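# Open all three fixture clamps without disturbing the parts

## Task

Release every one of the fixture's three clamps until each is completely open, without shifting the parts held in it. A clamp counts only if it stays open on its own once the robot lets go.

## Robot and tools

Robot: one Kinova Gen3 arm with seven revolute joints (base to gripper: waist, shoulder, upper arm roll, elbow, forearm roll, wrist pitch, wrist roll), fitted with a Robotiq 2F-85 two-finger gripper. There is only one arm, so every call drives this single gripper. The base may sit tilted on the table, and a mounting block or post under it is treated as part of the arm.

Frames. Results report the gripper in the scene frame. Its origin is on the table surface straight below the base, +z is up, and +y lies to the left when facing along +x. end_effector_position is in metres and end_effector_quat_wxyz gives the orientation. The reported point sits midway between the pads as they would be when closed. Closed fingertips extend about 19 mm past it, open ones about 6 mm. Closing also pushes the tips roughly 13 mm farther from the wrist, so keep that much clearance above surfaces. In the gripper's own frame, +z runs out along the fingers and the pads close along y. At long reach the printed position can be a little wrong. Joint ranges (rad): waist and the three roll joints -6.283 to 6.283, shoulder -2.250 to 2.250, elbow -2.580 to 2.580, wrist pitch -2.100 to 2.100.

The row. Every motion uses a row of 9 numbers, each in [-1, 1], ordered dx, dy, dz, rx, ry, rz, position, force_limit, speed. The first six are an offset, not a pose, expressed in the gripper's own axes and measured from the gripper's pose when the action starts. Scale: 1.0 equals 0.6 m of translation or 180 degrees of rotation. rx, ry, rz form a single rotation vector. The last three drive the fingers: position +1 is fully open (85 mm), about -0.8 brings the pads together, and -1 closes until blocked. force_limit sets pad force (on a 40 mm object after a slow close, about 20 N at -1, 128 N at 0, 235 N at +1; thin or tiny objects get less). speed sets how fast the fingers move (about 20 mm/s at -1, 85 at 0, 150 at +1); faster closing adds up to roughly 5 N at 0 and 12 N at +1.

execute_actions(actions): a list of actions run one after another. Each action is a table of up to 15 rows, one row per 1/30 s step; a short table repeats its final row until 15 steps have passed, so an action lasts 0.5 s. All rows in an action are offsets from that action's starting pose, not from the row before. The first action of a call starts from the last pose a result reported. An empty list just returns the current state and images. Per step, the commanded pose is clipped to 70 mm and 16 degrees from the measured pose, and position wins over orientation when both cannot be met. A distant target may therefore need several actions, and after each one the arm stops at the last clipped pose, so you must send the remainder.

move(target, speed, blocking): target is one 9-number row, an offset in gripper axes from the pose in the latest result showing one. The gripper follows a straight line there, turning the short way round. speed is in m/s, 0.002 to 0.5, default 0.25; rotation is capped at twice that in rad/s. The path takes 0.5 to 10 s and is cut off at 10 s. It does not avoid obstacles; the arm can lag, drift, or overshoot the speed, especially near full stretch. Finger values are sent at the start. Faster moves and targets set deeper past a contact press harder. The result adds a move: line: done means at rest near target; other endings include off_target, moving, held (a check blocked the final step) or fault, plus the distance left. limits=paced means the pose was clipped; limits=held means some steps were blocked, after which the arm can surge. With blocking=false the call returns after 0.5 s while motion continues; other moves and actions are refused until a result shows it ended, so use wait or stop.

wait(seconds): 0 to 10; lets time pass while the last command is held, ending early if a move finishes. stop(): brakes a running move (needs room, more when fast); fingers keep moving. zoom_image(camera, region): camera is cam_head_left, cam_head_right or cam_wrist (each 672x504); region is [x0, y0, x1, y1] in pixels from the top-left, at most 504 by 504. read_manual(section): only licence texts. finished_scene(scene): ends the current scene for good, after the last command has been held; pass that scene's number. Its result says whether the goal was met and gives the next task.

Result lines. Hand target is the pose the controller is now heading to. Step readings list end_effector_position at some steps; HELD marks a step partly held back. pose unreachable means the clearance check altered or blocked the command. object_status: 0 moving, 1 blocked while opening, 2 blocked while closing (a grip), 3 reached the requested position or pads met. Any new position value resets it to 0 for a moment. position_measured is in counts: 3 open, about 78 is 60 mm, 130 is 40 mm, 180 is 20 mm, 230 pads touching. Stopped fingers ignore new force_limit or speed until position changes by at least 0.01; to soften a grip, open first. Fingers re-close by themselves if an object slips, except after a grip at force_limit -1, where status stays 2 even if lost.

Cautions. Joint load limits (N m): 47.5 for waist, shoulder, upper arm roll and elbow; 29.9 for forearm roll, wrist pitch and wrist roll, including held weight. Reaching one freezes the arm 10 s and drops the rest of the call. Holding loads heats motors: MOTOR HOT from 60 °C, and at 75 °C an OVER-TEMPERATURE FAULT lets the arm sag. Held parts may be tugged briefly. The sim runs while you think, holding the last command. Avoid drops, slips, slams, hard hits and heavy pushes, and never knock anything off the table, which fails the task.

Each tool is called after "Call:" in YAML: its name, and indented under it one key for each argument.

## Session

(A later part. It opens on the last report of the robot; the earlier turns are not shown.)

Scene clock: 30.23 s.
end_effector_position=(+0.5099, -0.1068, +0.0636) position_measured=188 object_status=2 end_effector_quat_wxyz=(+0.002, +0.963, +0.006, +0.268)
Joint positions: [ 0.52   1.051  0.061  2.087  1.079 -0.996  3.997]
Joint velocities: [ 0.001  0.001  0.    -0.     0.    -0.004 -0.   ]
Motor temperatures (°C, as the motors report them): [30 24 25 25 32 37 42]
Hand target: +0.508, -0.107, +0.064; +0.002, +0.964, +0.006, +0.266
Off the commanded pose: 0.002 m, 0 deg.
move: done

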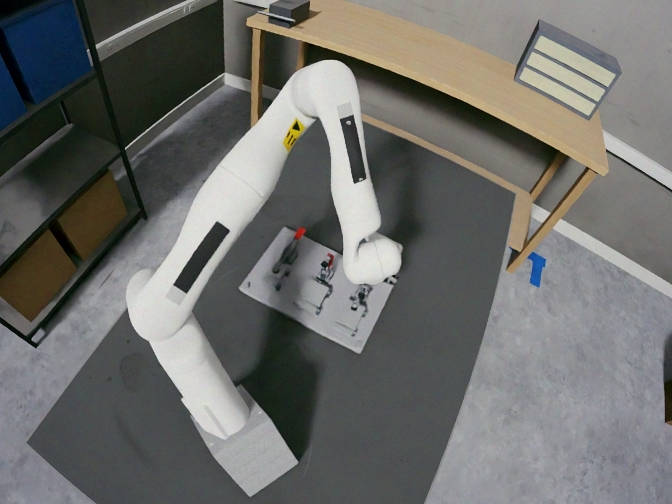

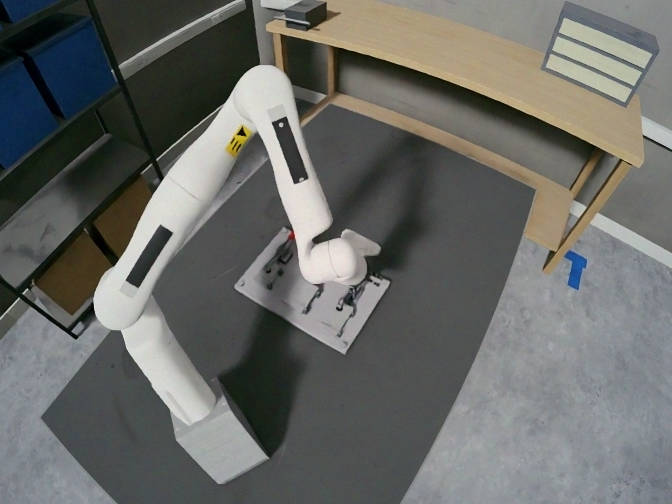

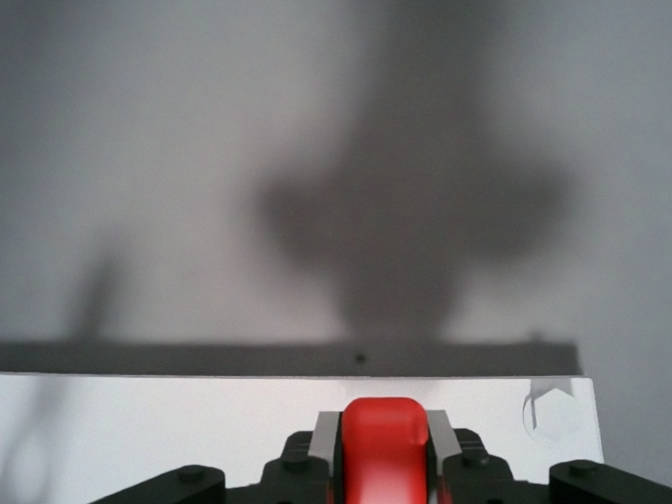

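Call:
move:
  target: [0,0,0,0,0,0,0.2,-0.5,0.5]

Call:
move:
  target: [0.059,0,0.0315,0,-0.172,0,0.2,-0.5,0.5]

Call:
move:
  target: [0,0,0,0,0,0,-1,-0.5,1]

Call:
move:
  target: [-0.095,0,-0.008,0,0,0,-1,-0.5,1]
  speed: 0.04

Call:
zoom_image:
  camera: "cam_head_right"
  region: [260, 200, 420, 320]

Scene clock: 31.13 s.
end_effector_position=(+0.5099, -0.1068, +0.0636) position_measured=104 object_status=0 end_effector_quat_wxyz=(+0.002, +0.963, +0.006, +0.268)
Joint positions: [ 0.52   1.051  0.061  2.087  1.079 -0.997  3.997]
Joint velocities: [ 0.    -0.001 -0.    -0.     0.     0.    -0.   ]
Motor temperatures (°C, as the motors report them): [30 24 25 25 32 37 42]
Hand target: +0.510, -0.107, +0.064; +0.002, +0.963, +0.006, +0.268
Off the commanded pose: 0.000 m, 0 deg.
move: done

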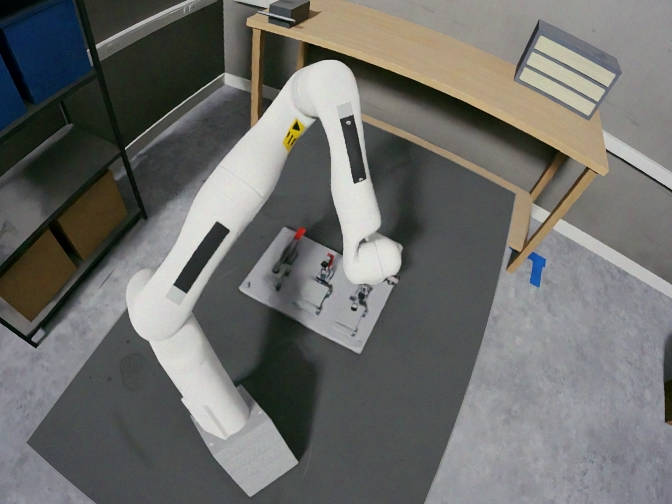

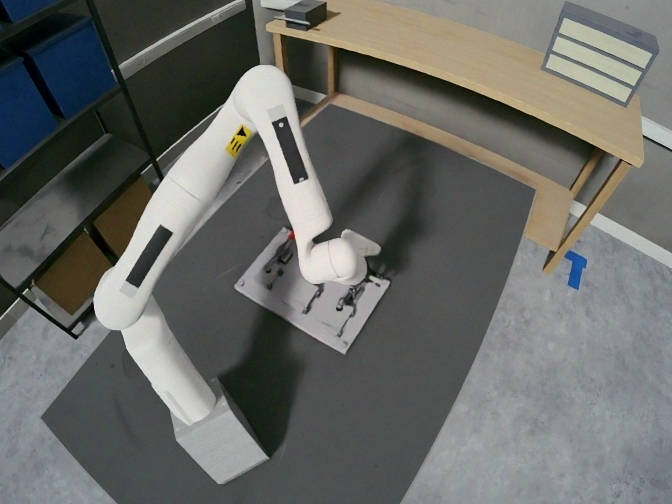

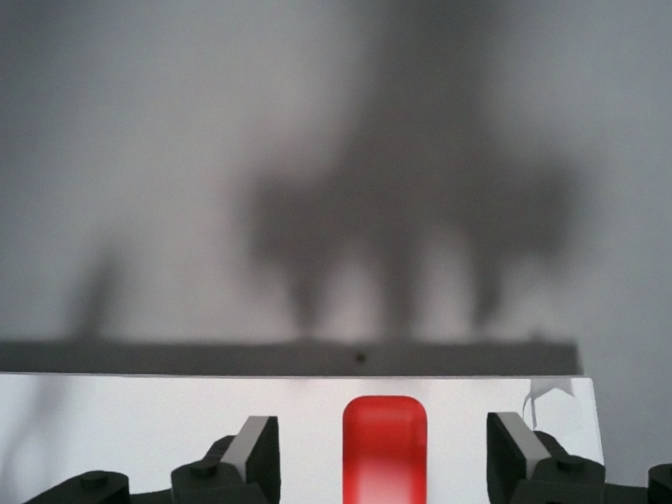

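Scene clock: 32.67 s.
end_effector_position=(+0.5501, -0.1060, +0.0660) position_measured=104 object_status=3 end_effector_quat_wxyz=(+0.004, +1.000, +0.005, +0.001)
Joint positions: [ 0.283  1.008  0.287  1.508  2.051 -1.005  2.791]
Joint velocities: [-0.004  0.006 -0.004 -0.003  0.003  0.001 -0.001]
Motor temperatures (°C, as the motors report them): [30 24 25 25 32 37 42]
Hand target: +0.550, -0.106, +0.066; +0.003, +1.000, +0.005, +0.001
Off the commanded pose: 0.000 m, 0 deg.
move: done

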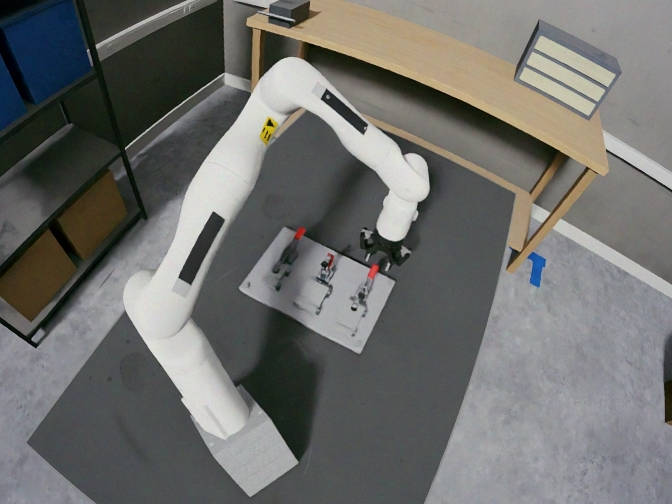

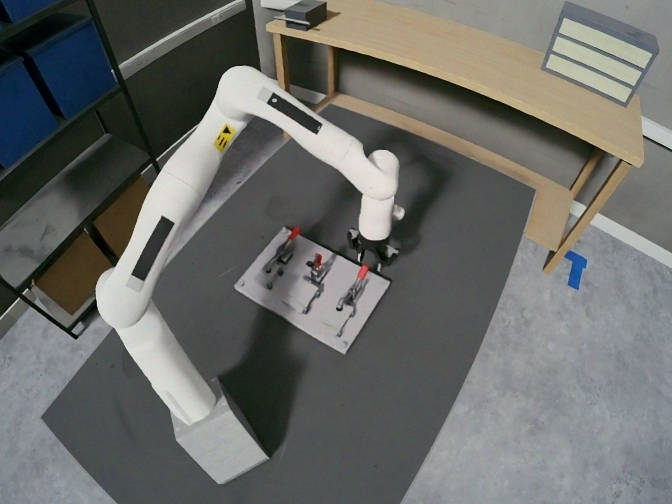

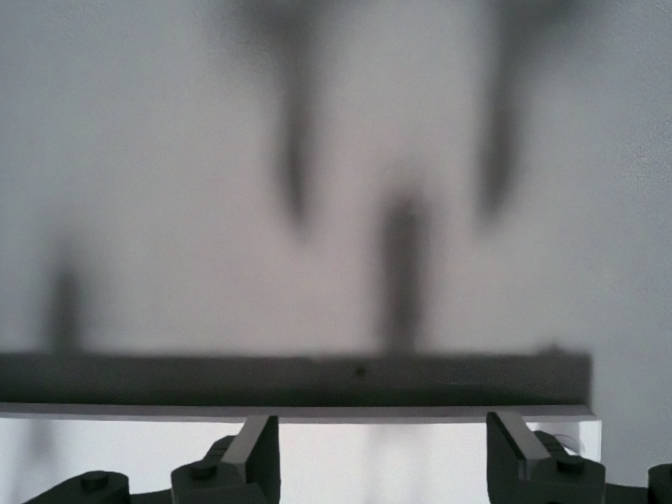

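Scene clock: 33.27 s.
end_effector_position=(+0.5501, -0.1060, +0.0660) position_measured=231 object_status=3 end_effector_quat_wxyz=(+0.004, +1.000, +0.005, +0.001)
Joint positions: [ 0.284  1.008  0.287  1.508  2.051 -1.005  2.791]
Joint velocities: [-0.    -0.     0.    -0.     0.    -0.    -0.002]
Motor temperatures (°C, as the motors report them): [30 24 25 25 32 37 42]
Hand target: +0.550, -0.106, +0.066; +0.004, +1.000, +0.005, +0.001
Off the commanded pose: 0.000 m, 0 deg.
move: done

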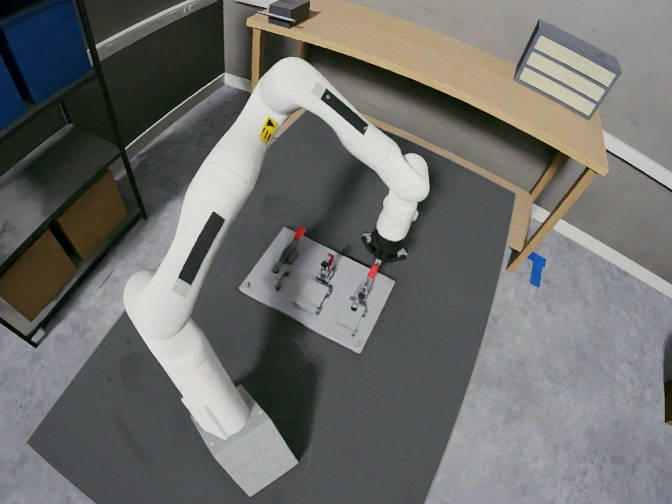

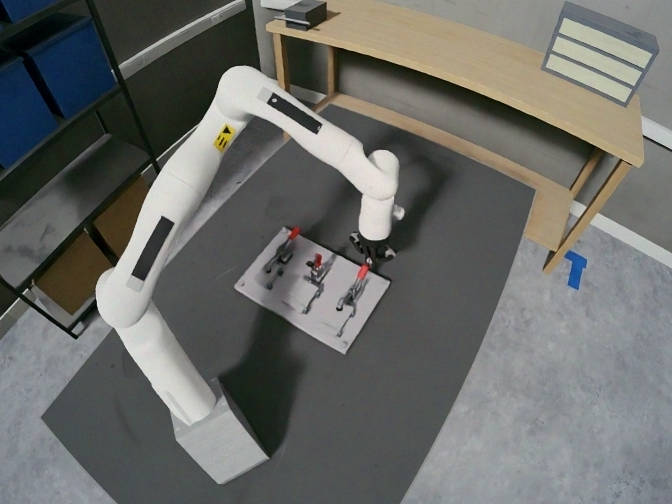

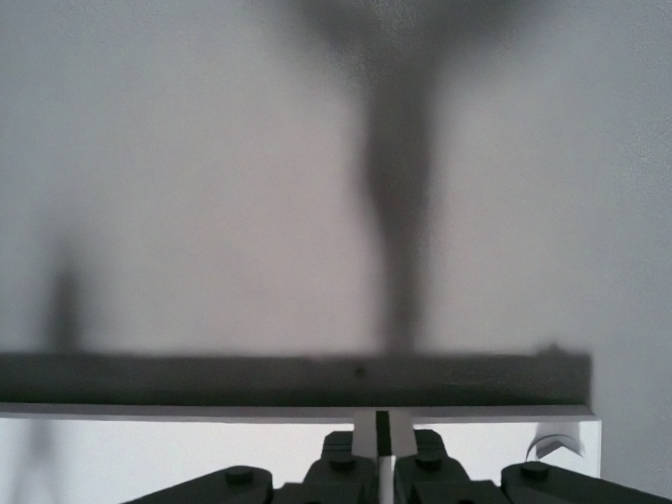

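Scene clock: 34.97 s.
end_effector_position=(+0.4936, -0.1066, +0.0707) position_measured=231 object_status=3 end_effector_quat_wxyz=(+0.004, +1.000, +0.005, +0.002)
Joint positions: [ 0.329  0.961  0.26   1.701  2.003 -0.933  2.962]
Joint velocities: [ 0.001 -0.002  0.     0.001 -0.001  0.    -0.001]
Motor temperatures (°C, as the motors report them): [30 24 25 25 32 37 42]
Hand target: +0.493, -0.107, +0.071; +0.004, +1.000, +0.005, +0.001
Off the commanded pose: 0.001 m, 0 deg.
move: done

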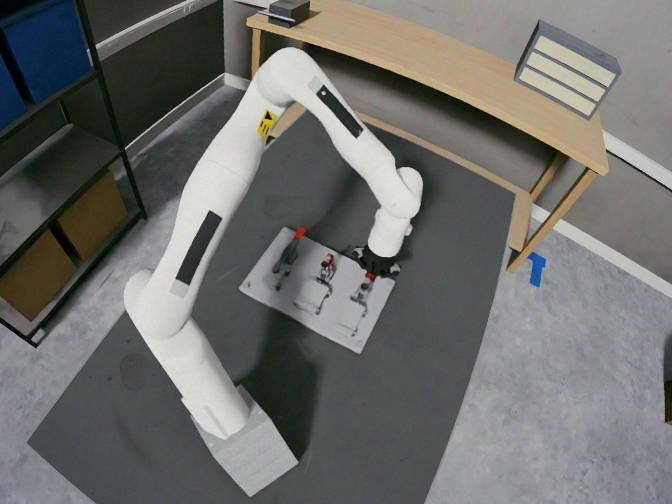

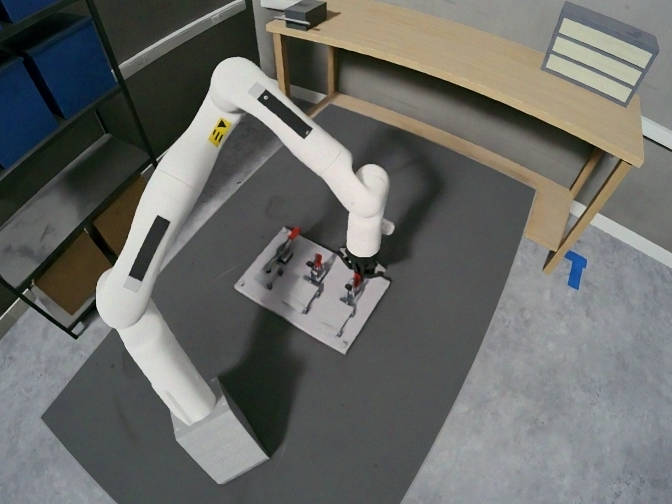

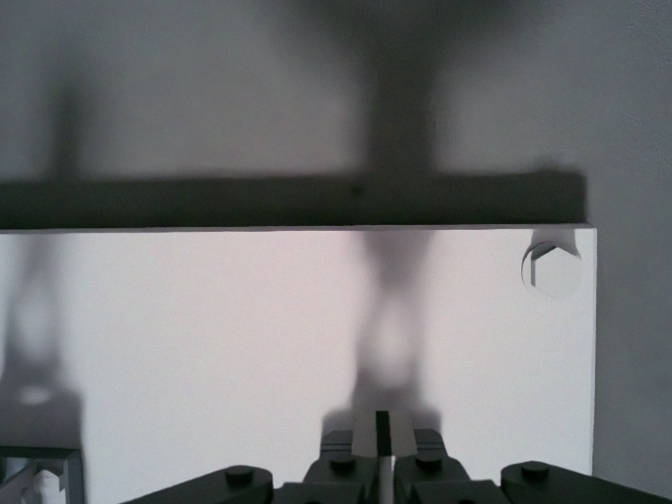

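Region (260, 200, 420, 320) of cam_head_right's 672x504 image, scaled by 3.150, with more detail than that image has; it fills the top 378 rows of this view, and the rest is white.

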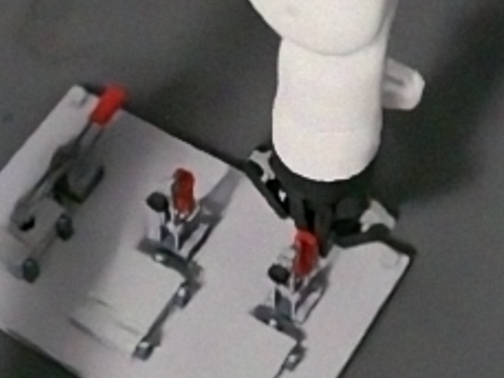

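Call:
move:
  target: [-0.012,0,0,0,0,0,-1,-0.5,1]
  speed: 0.02

Scene clock: 35.73 s.
end_effector_position=(+0.4900, -0.1061, +0.0716) position_measured=231 object_status=3 end_effector_quat_wxyz=(+0.004, +1.000, +0.007, +0.005)
Joint positions: [ 0.335  0.955  0.256  1.72   1.993 -0.923  2.985]
Joint velocities: [-0.002 -0.     0.003  0.001 -0.002 -0.003  0.003]
Motor temperatures (°C, as the motors report them): [30 24 25 25 32 37 42]
Hand target: +0.486, -0.107, +0.071; +0.004, +1.000, +0.005, +0.002
Off the commanded pose: 0.004 m, 0 deg.
move: off_target

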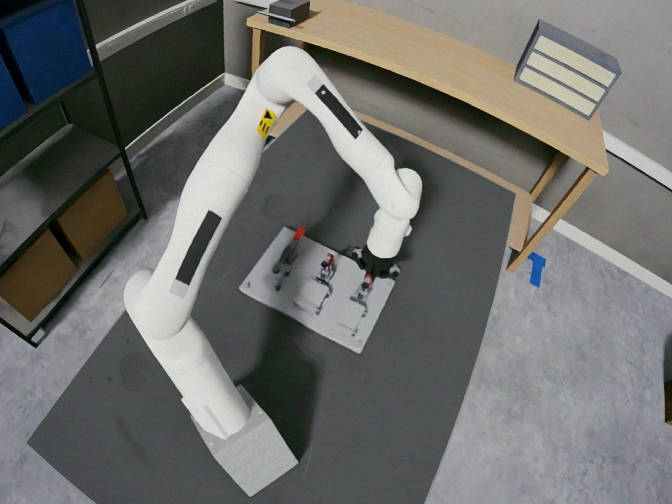

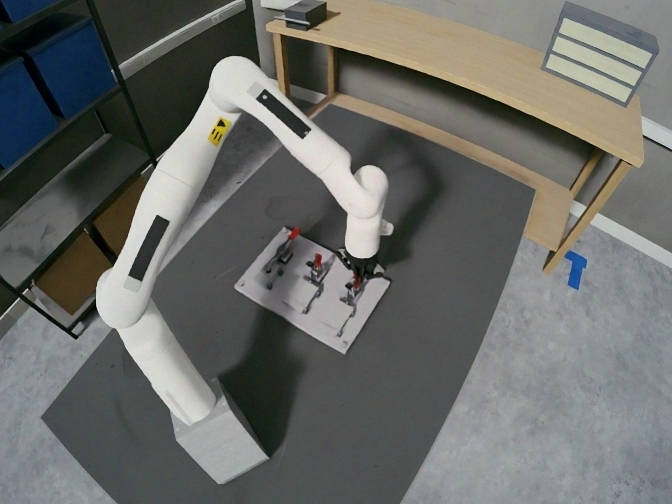

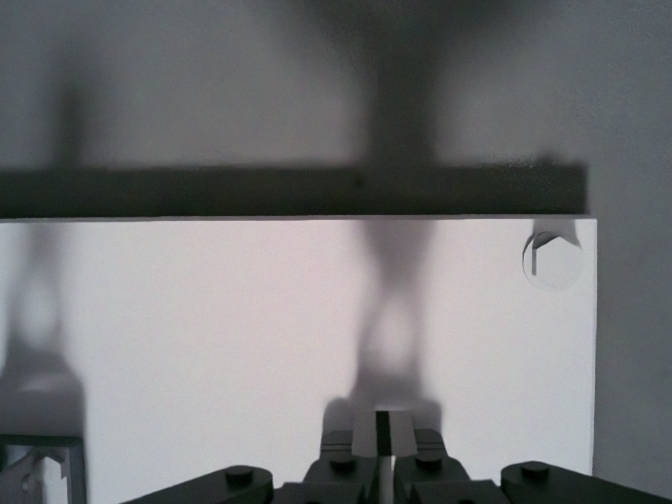

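Call:
move:
  target: [0.035,0,-0.09,0,0,0,-1,-0.5,1]

Call:
move:
  target: [0,-0.367,0.02,0,0,0,0.2,-0.5,0.5]

Scene clock: 36.57 s.
end_effector_position=(+0.5104, -0.1052, +0.1257) position_measured=231 object_status=3 end_effector_quat_wxyz=(+0.004, +1.000, +0.007, +0.005)
Joint positions: [ 0.349  0.888  0.315  1.643  2.092 -1.043  2.873]
Joint velocities: [-0.001 -0.003  0.    -0.    -0.    -0.     0.   ]
Motor temperatures (°C, as the motors report them): [30 24 25 25 32 37 42]
Hand target: +0.511, -0.105, +0.126; +0.004, +1.000, +0.007, +0.005
Off the commanded pose: 0.000 m, 0 deg.
move: done

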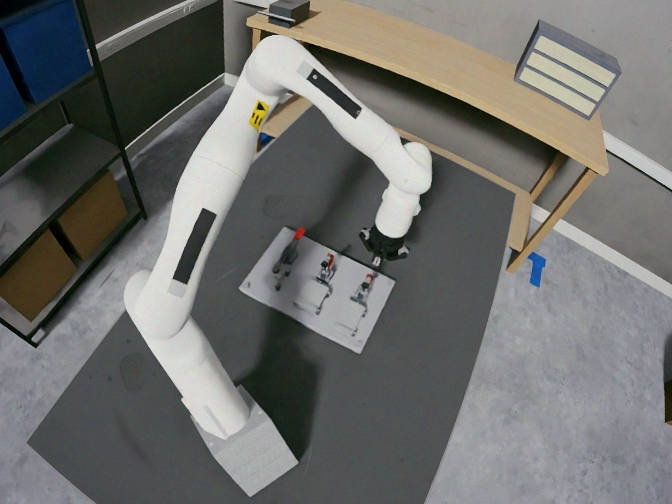

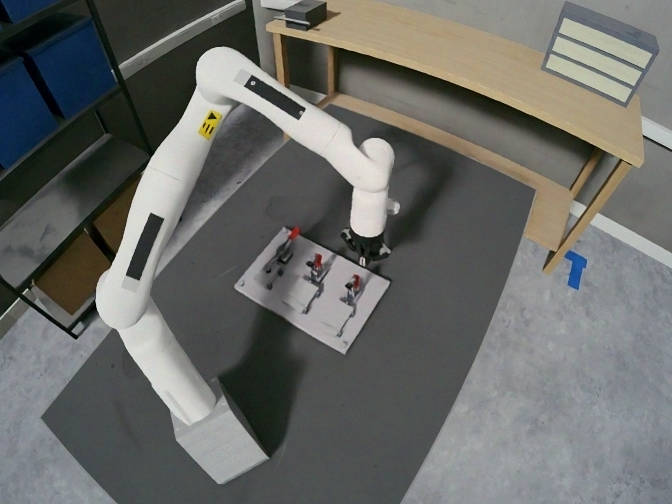

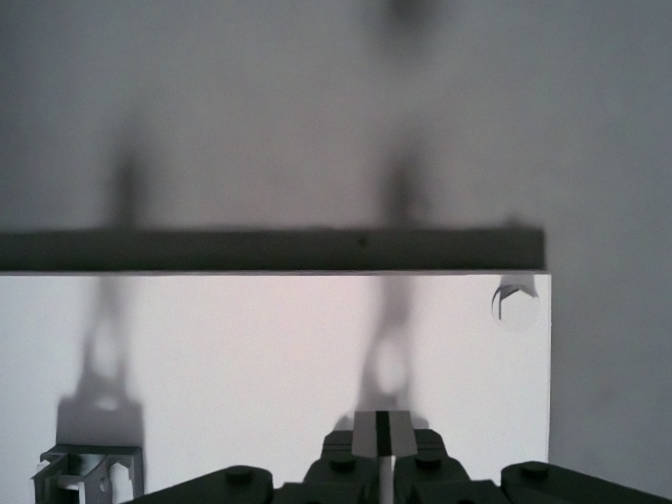

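Scene clock: 38.00 s.
end_effector_position=(+0.5062, +0.1144, +0.1114) position_measured=104 object_status=3 end_effector_quat_wxyz=(+0.004, +1.000, +0.007, +0.004)
Joint positions: [-0.047  0.55   0.285  1.901  2.069 -0.858  2.546]
Joint velocities: [-0.002 -0.002 -0.001  0.     0.001  0.001 -0.002]
Motor temperatures (°C, as the motors report them): [30 24 25 25 32 37 42]
Hand target: +0.506, +0.115, +0.111; +0.004, +1.000, +0.007, +0.004
Off the commanded pose: 0.001 m, 0 deg.
move: done

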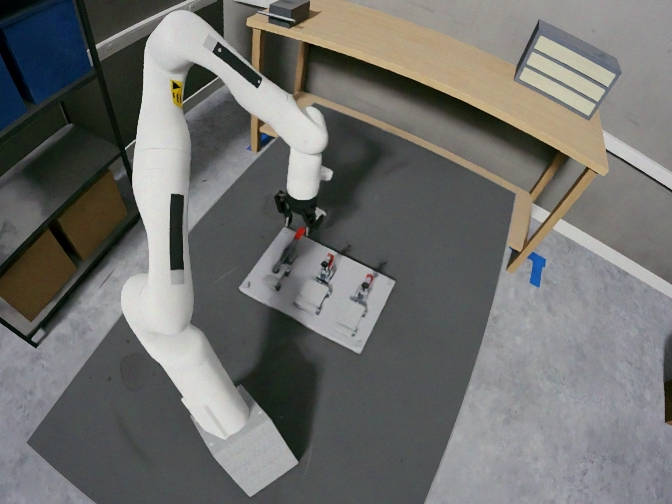

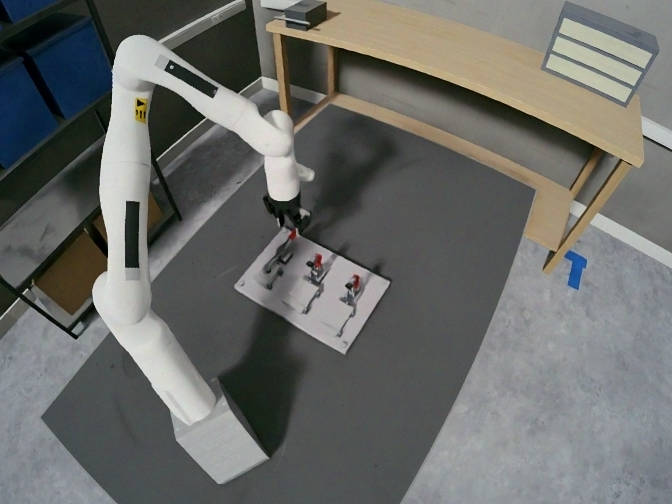

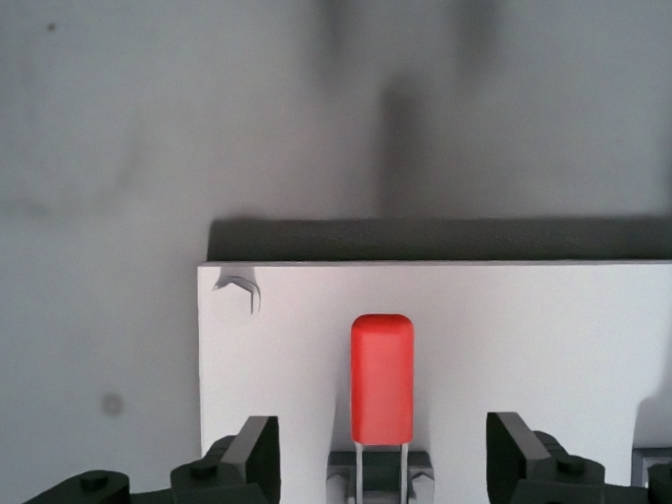

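Call:
move:
  target: [0.013,0.002,0.105,0,0,0,0.2,-0.5,0.5]
  speed: 0.12

Scene clock: 38.97 s.
end_effector_position=(+0.5148, +0.1129, +0.0489) position_measured=104 object_status=3 end_effector_quat_wxyz=(+0.004, +1.000, +0.007, +0.004)
Joint positions: [-0.072  0.673  0.22   1.876  1.948 -0.757  2.62 ]
Joint velocities: [ 0.     0.006 -0.001 -0.     0.    -0.    -0.001]
Motor temperatures (°C, as the motors report them): [30 24 25 25 32 37 42]
Hand target: +0.515, +0.113, +0.049; +0.004, +1.000, +0.007, +0.004
Off the commanded pose: 0.000 m, 0 deg.
move: done

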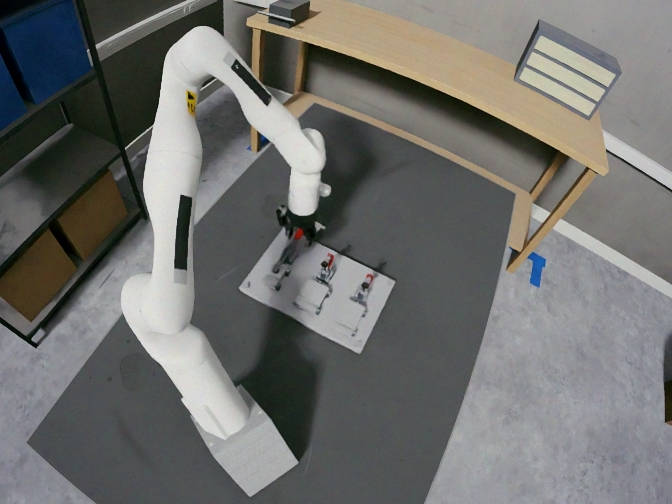

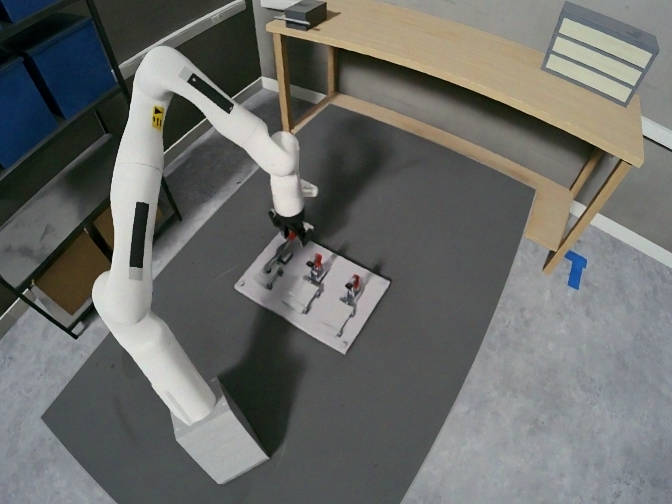

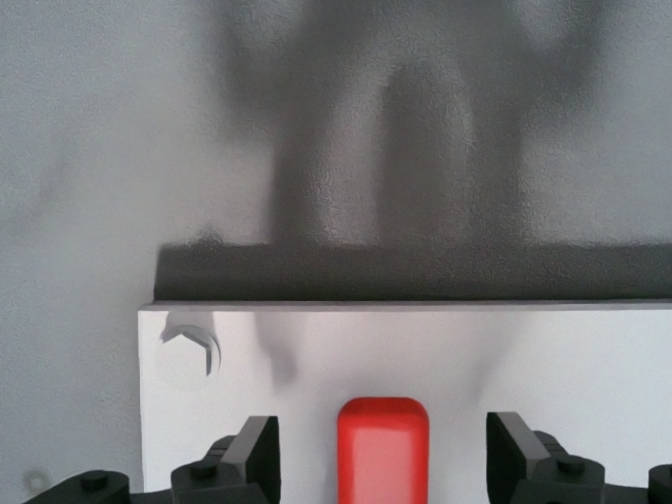

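Call:
move:
  target: [0,0,0,0,0,0,-1,-0.5,0]

Call:
move:
  target: [-0.019,0,-0.038,0,0.167,0,-1,-0.5,0]
  speed: 0.12

Call:
move:
  target: [0,0,0,0,0,0,0.2,-0.5,0.5]

Call:
move:
  target: [0.059,0,0.0315,0,-0.17,0,0.2,-0.5,0.5]

Call:
move:
  target: [0,0,0,0,0,0,-1,-0.5,1]

Call:
move:
  target: [-0.1,0,-0.012,0,0,0,-1,-0.5,1]
  speed: 0.04

Scene clock: 39.83 s.
end_effector_position=(+0.5148, +0.1133, +0.0488) position_measured=188 object_status=2 end_effector_quat_wxyz=(+0.003, +1.000, +0.007, +0.004)
Joint positions: [-0.073  0.672  0.219  1.876  1.947 -0.758  2.62 ]
Joint velocities: [-0.001 -0.001  0.001 -0.    -0.    -0.     0.   ]
Motor temperatures (°C, as the motors report them): [30 24 25 25 32 37 42]
Hand target: +0.515, +0.113, +0.049; +0.004, +1.000, +0.007, +0.004
Off the commanded pose: 0.000 m, 0 deg.
move: done

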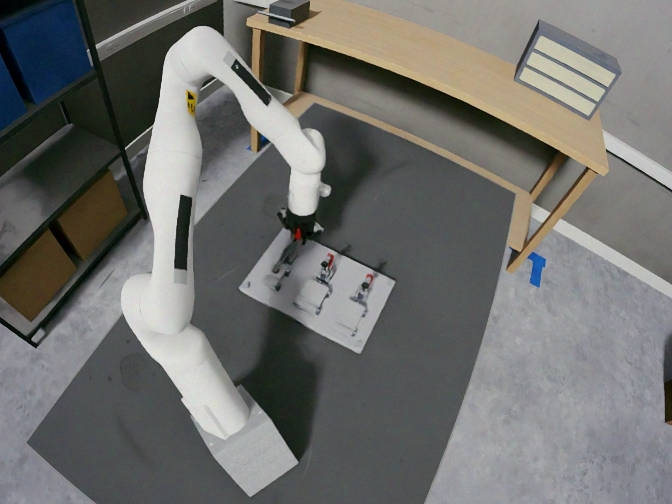

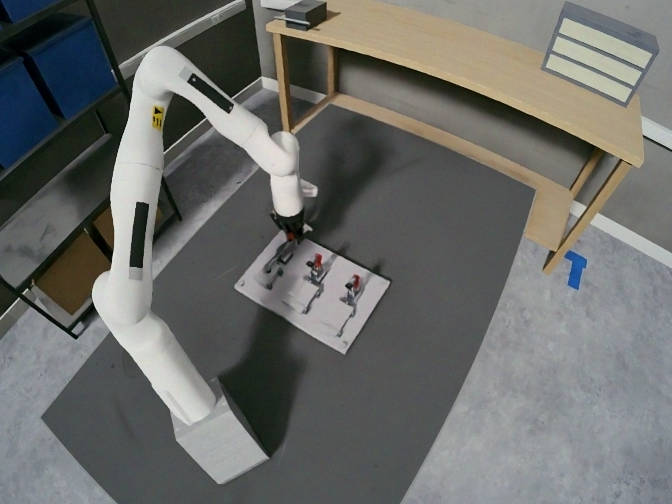

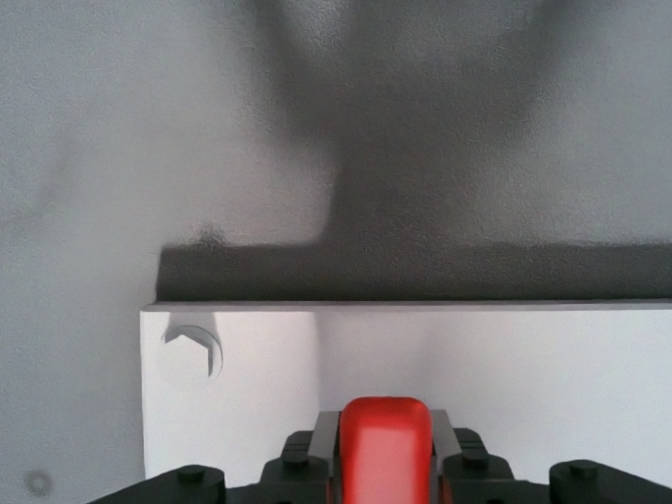

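Scene clock: 42.33 s.
end_effector_position=(+0.5041, +0.1133, +0.0707) position_measured=188 object_status=2 end_effector_quat_wxyz=(+0.001, +0.965, +0.007, +0.264)
Joint positions: [-0.101  0.683  0.184  2.414  0.645 -0.97   3.876]
Joint velocities: [ 0.001  0.001 -0.001  0.001 -0.004 -0.002  0.003]
Motor temperatures (°C, as the motors report them): [30 24 25 25 32 37 42]
Hand target: +0.503, +0.113, +0.072; +0.002, +0.965, +0.007, +0.264
Off the commanded pose: 0.001 m, 0 deg.
move: done

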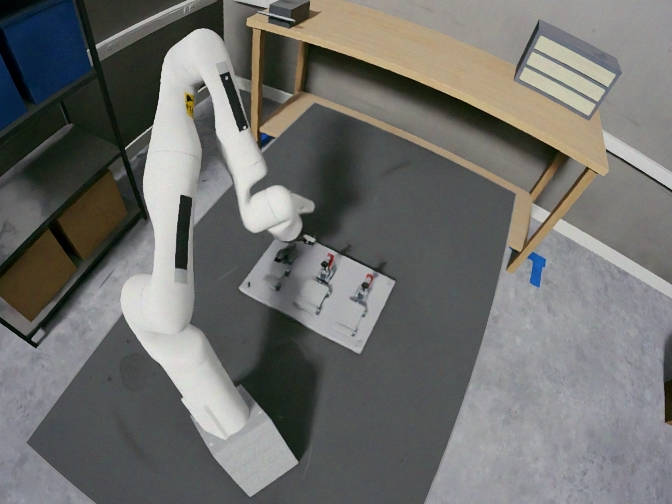

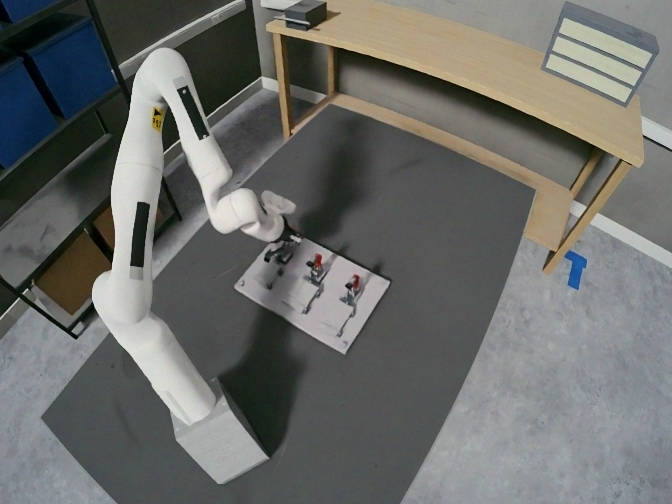

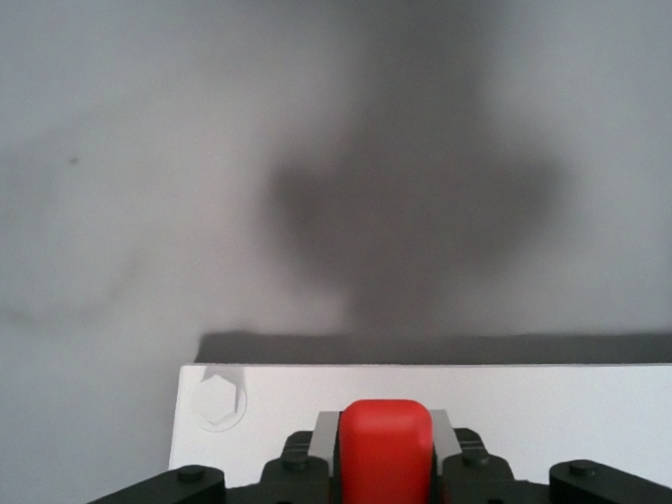

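Scene clock: 43.00 s.
end_effector_position=(+0.5041, +0.1133, +0.0707) position_measured=104 object_status=0 end_effector_quat_wxyz=(+0.001, +0.965, +0.007, +0.264)
Joint positions: [-0.101  0.683  0.184  2.414  0.645 -0.97   3.876]
Joint velocities: [-0.     0.    -0.    -0.     0.     0.    -0.001]
Motor temperatures (°C, as the motors report them): [30 24 25 25 32 37 42]
Hand target: +0.504, +0.113, +0.071; +0.001, +0.965, +0.007, +0.264
Off the commanded pose: 0.000 m, 0 deg.
move: done

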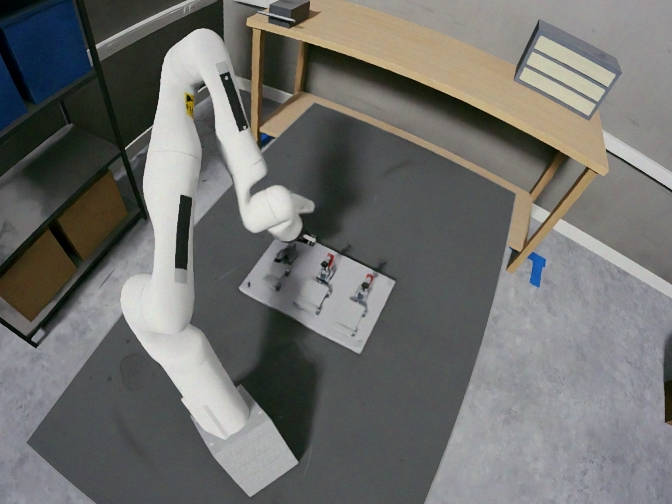

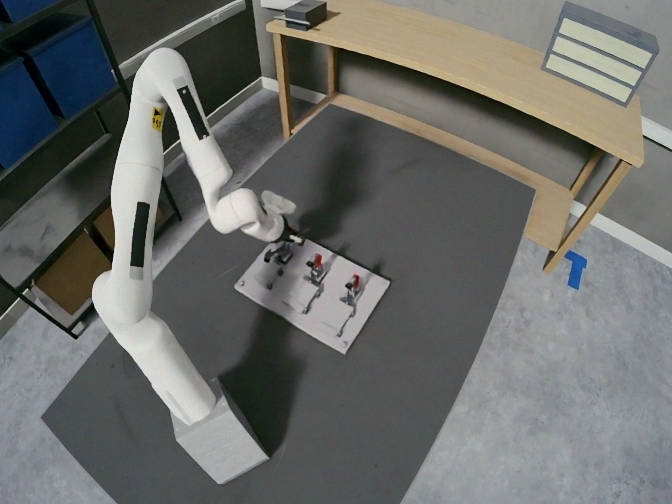

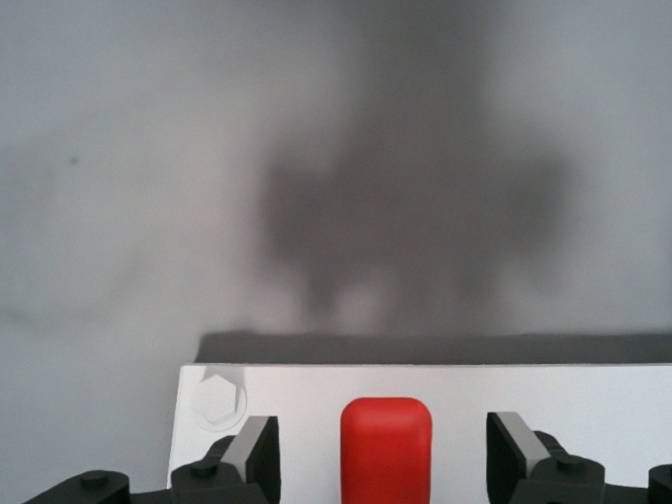

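Scene clock: 44.80 s.
end_effector_position=(+0.5442, +0.1143, +0.0725) position_measured=104 object_status=3 end_effector_quat_wxyz=(+0.003, +1.000, +0.007, -0.000)
Joint positions: [-0.026  0.658  0.196  1.761  2.098 -0.822  2.461]
Joint velocities: [-0.002  0.003 -0.002 -0.001  0.002  0.002 -0.002]
Motor temperatures (°C, as the motors report them): [30 24 25 25 32 37 42]
Hand target: +0.544, +0.114, +0.072; +0.003, +1.000, +0.007, -0.000
Off the commanded pose: 0.000 m, 0 deg.
move: done

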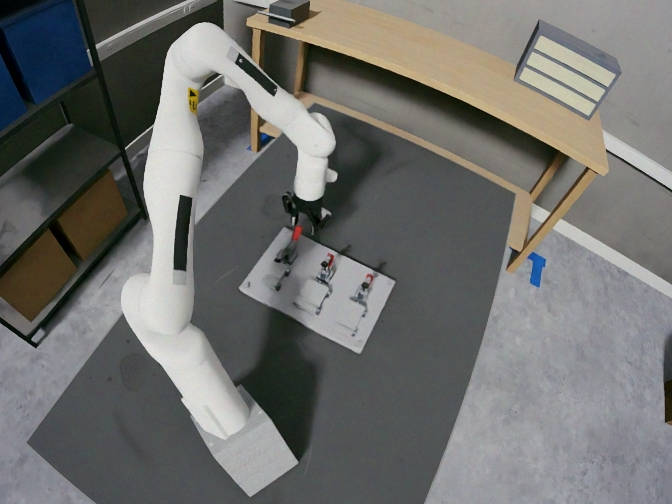

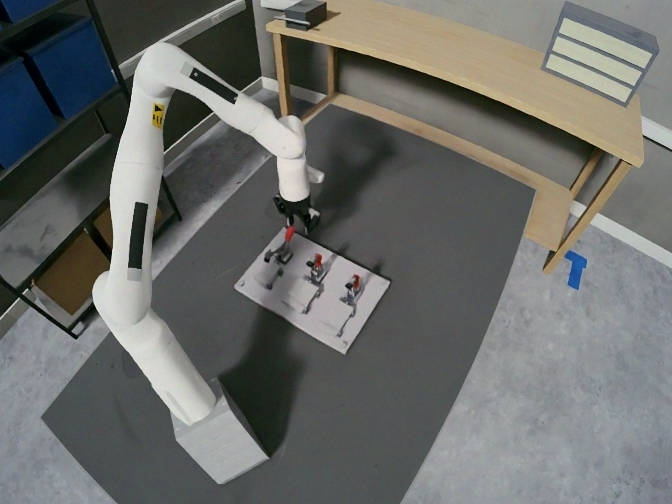

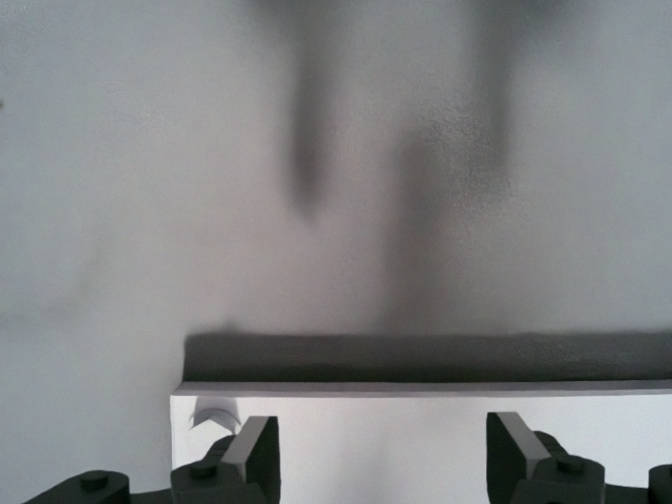

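Scene clock: 45.40 s.
end_effector_position=(+0.5442, +0.1143, +0.0725) position_measured=231 object_status=3 end_effector_quat_wxyz=(+0.003, +1.000, +0.007, -0.000)
Joint positions: [-0.026  0.658  0.196  1.761  2.098 -0.822  2.461]
Joint velocities: [ 0.     0.001 -0.    -0.    -0.001 -0.001 -0.   ]
Motor temperatures (°C, as the motors report them): [30 24 25 25 32 37 42]
Hand target: +0.544, +0.114, +0.072; +0.003, +1.000, +0.007, -0.000
Off the commanded pose: 0.000 m, 0 deg.
move: done

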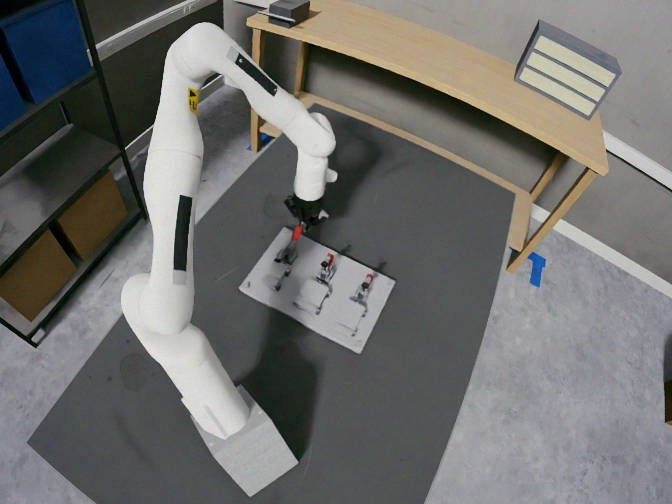

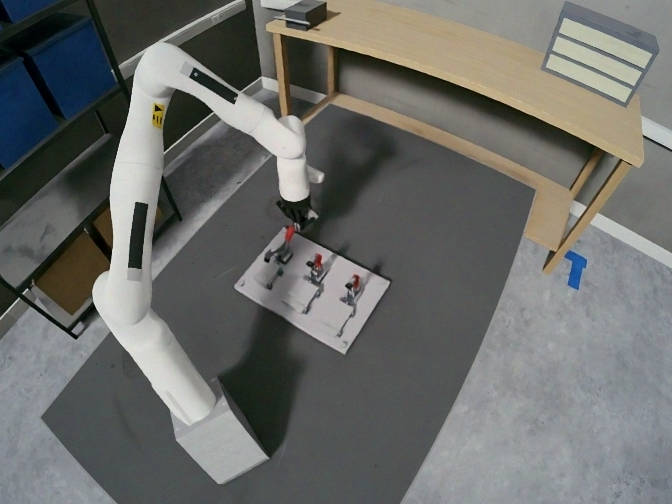

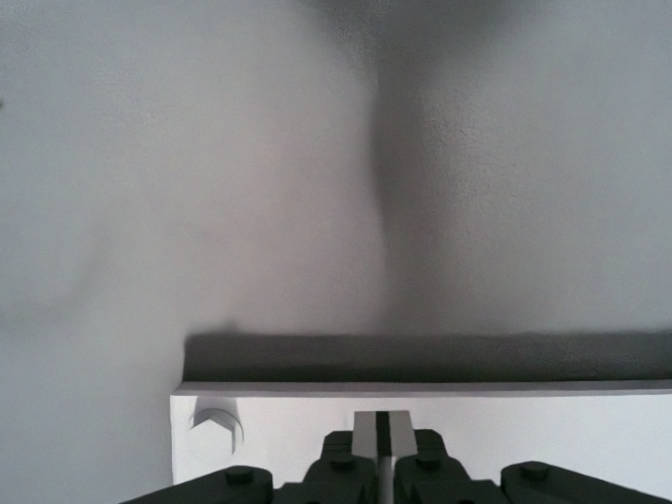

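Scene clock: 47.13 s.
end_effector_position=(+0.4899, +0.1137, +0.0813) position_measured=231 object_status=3 end_effector_quat_wxyz=(+0.004, +1.000, +0.008, +0.006)
Joint positions: [ 0.008  0.579  0.154  1.964  2.009 -0.734  2.618]
Joint velocities: [ 0.001 -0.005  0.004  0.004 -0.001 -0.004  0.002]
Motor temperatures (°C, as the motors report them): [30 24 25 25 32 37 42]
Hand target: +0.484, +0.113, +0.080; +0.003, +1.000, +0.007, -0.000
Off the commanded pose: 0.006 m, 1 deg.
move: off_target

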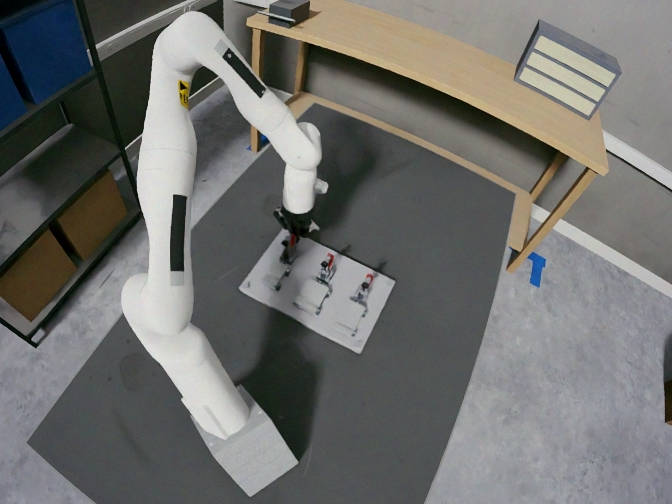

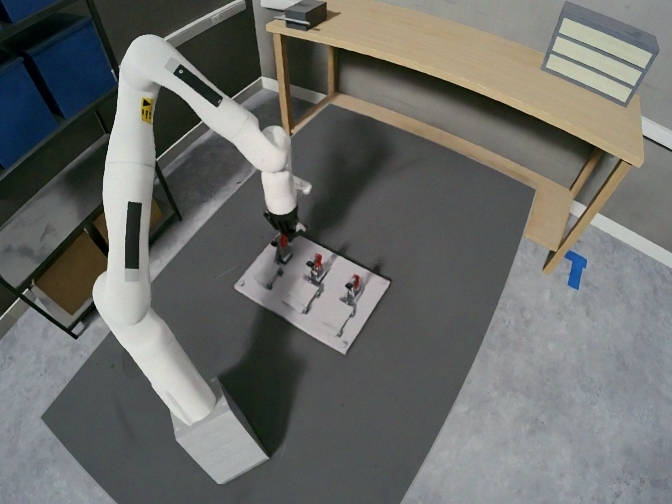

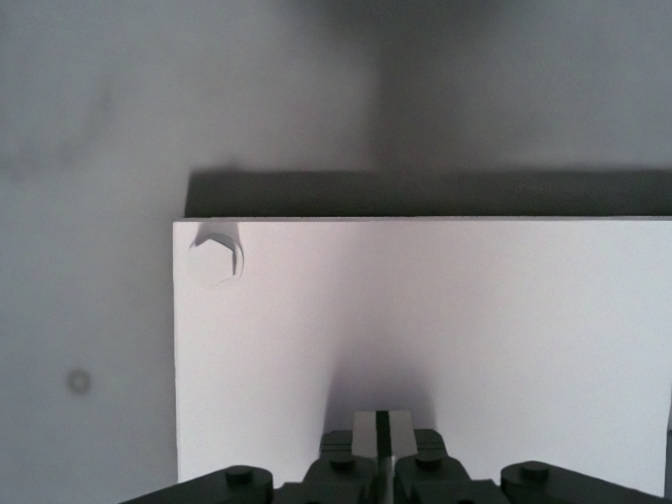

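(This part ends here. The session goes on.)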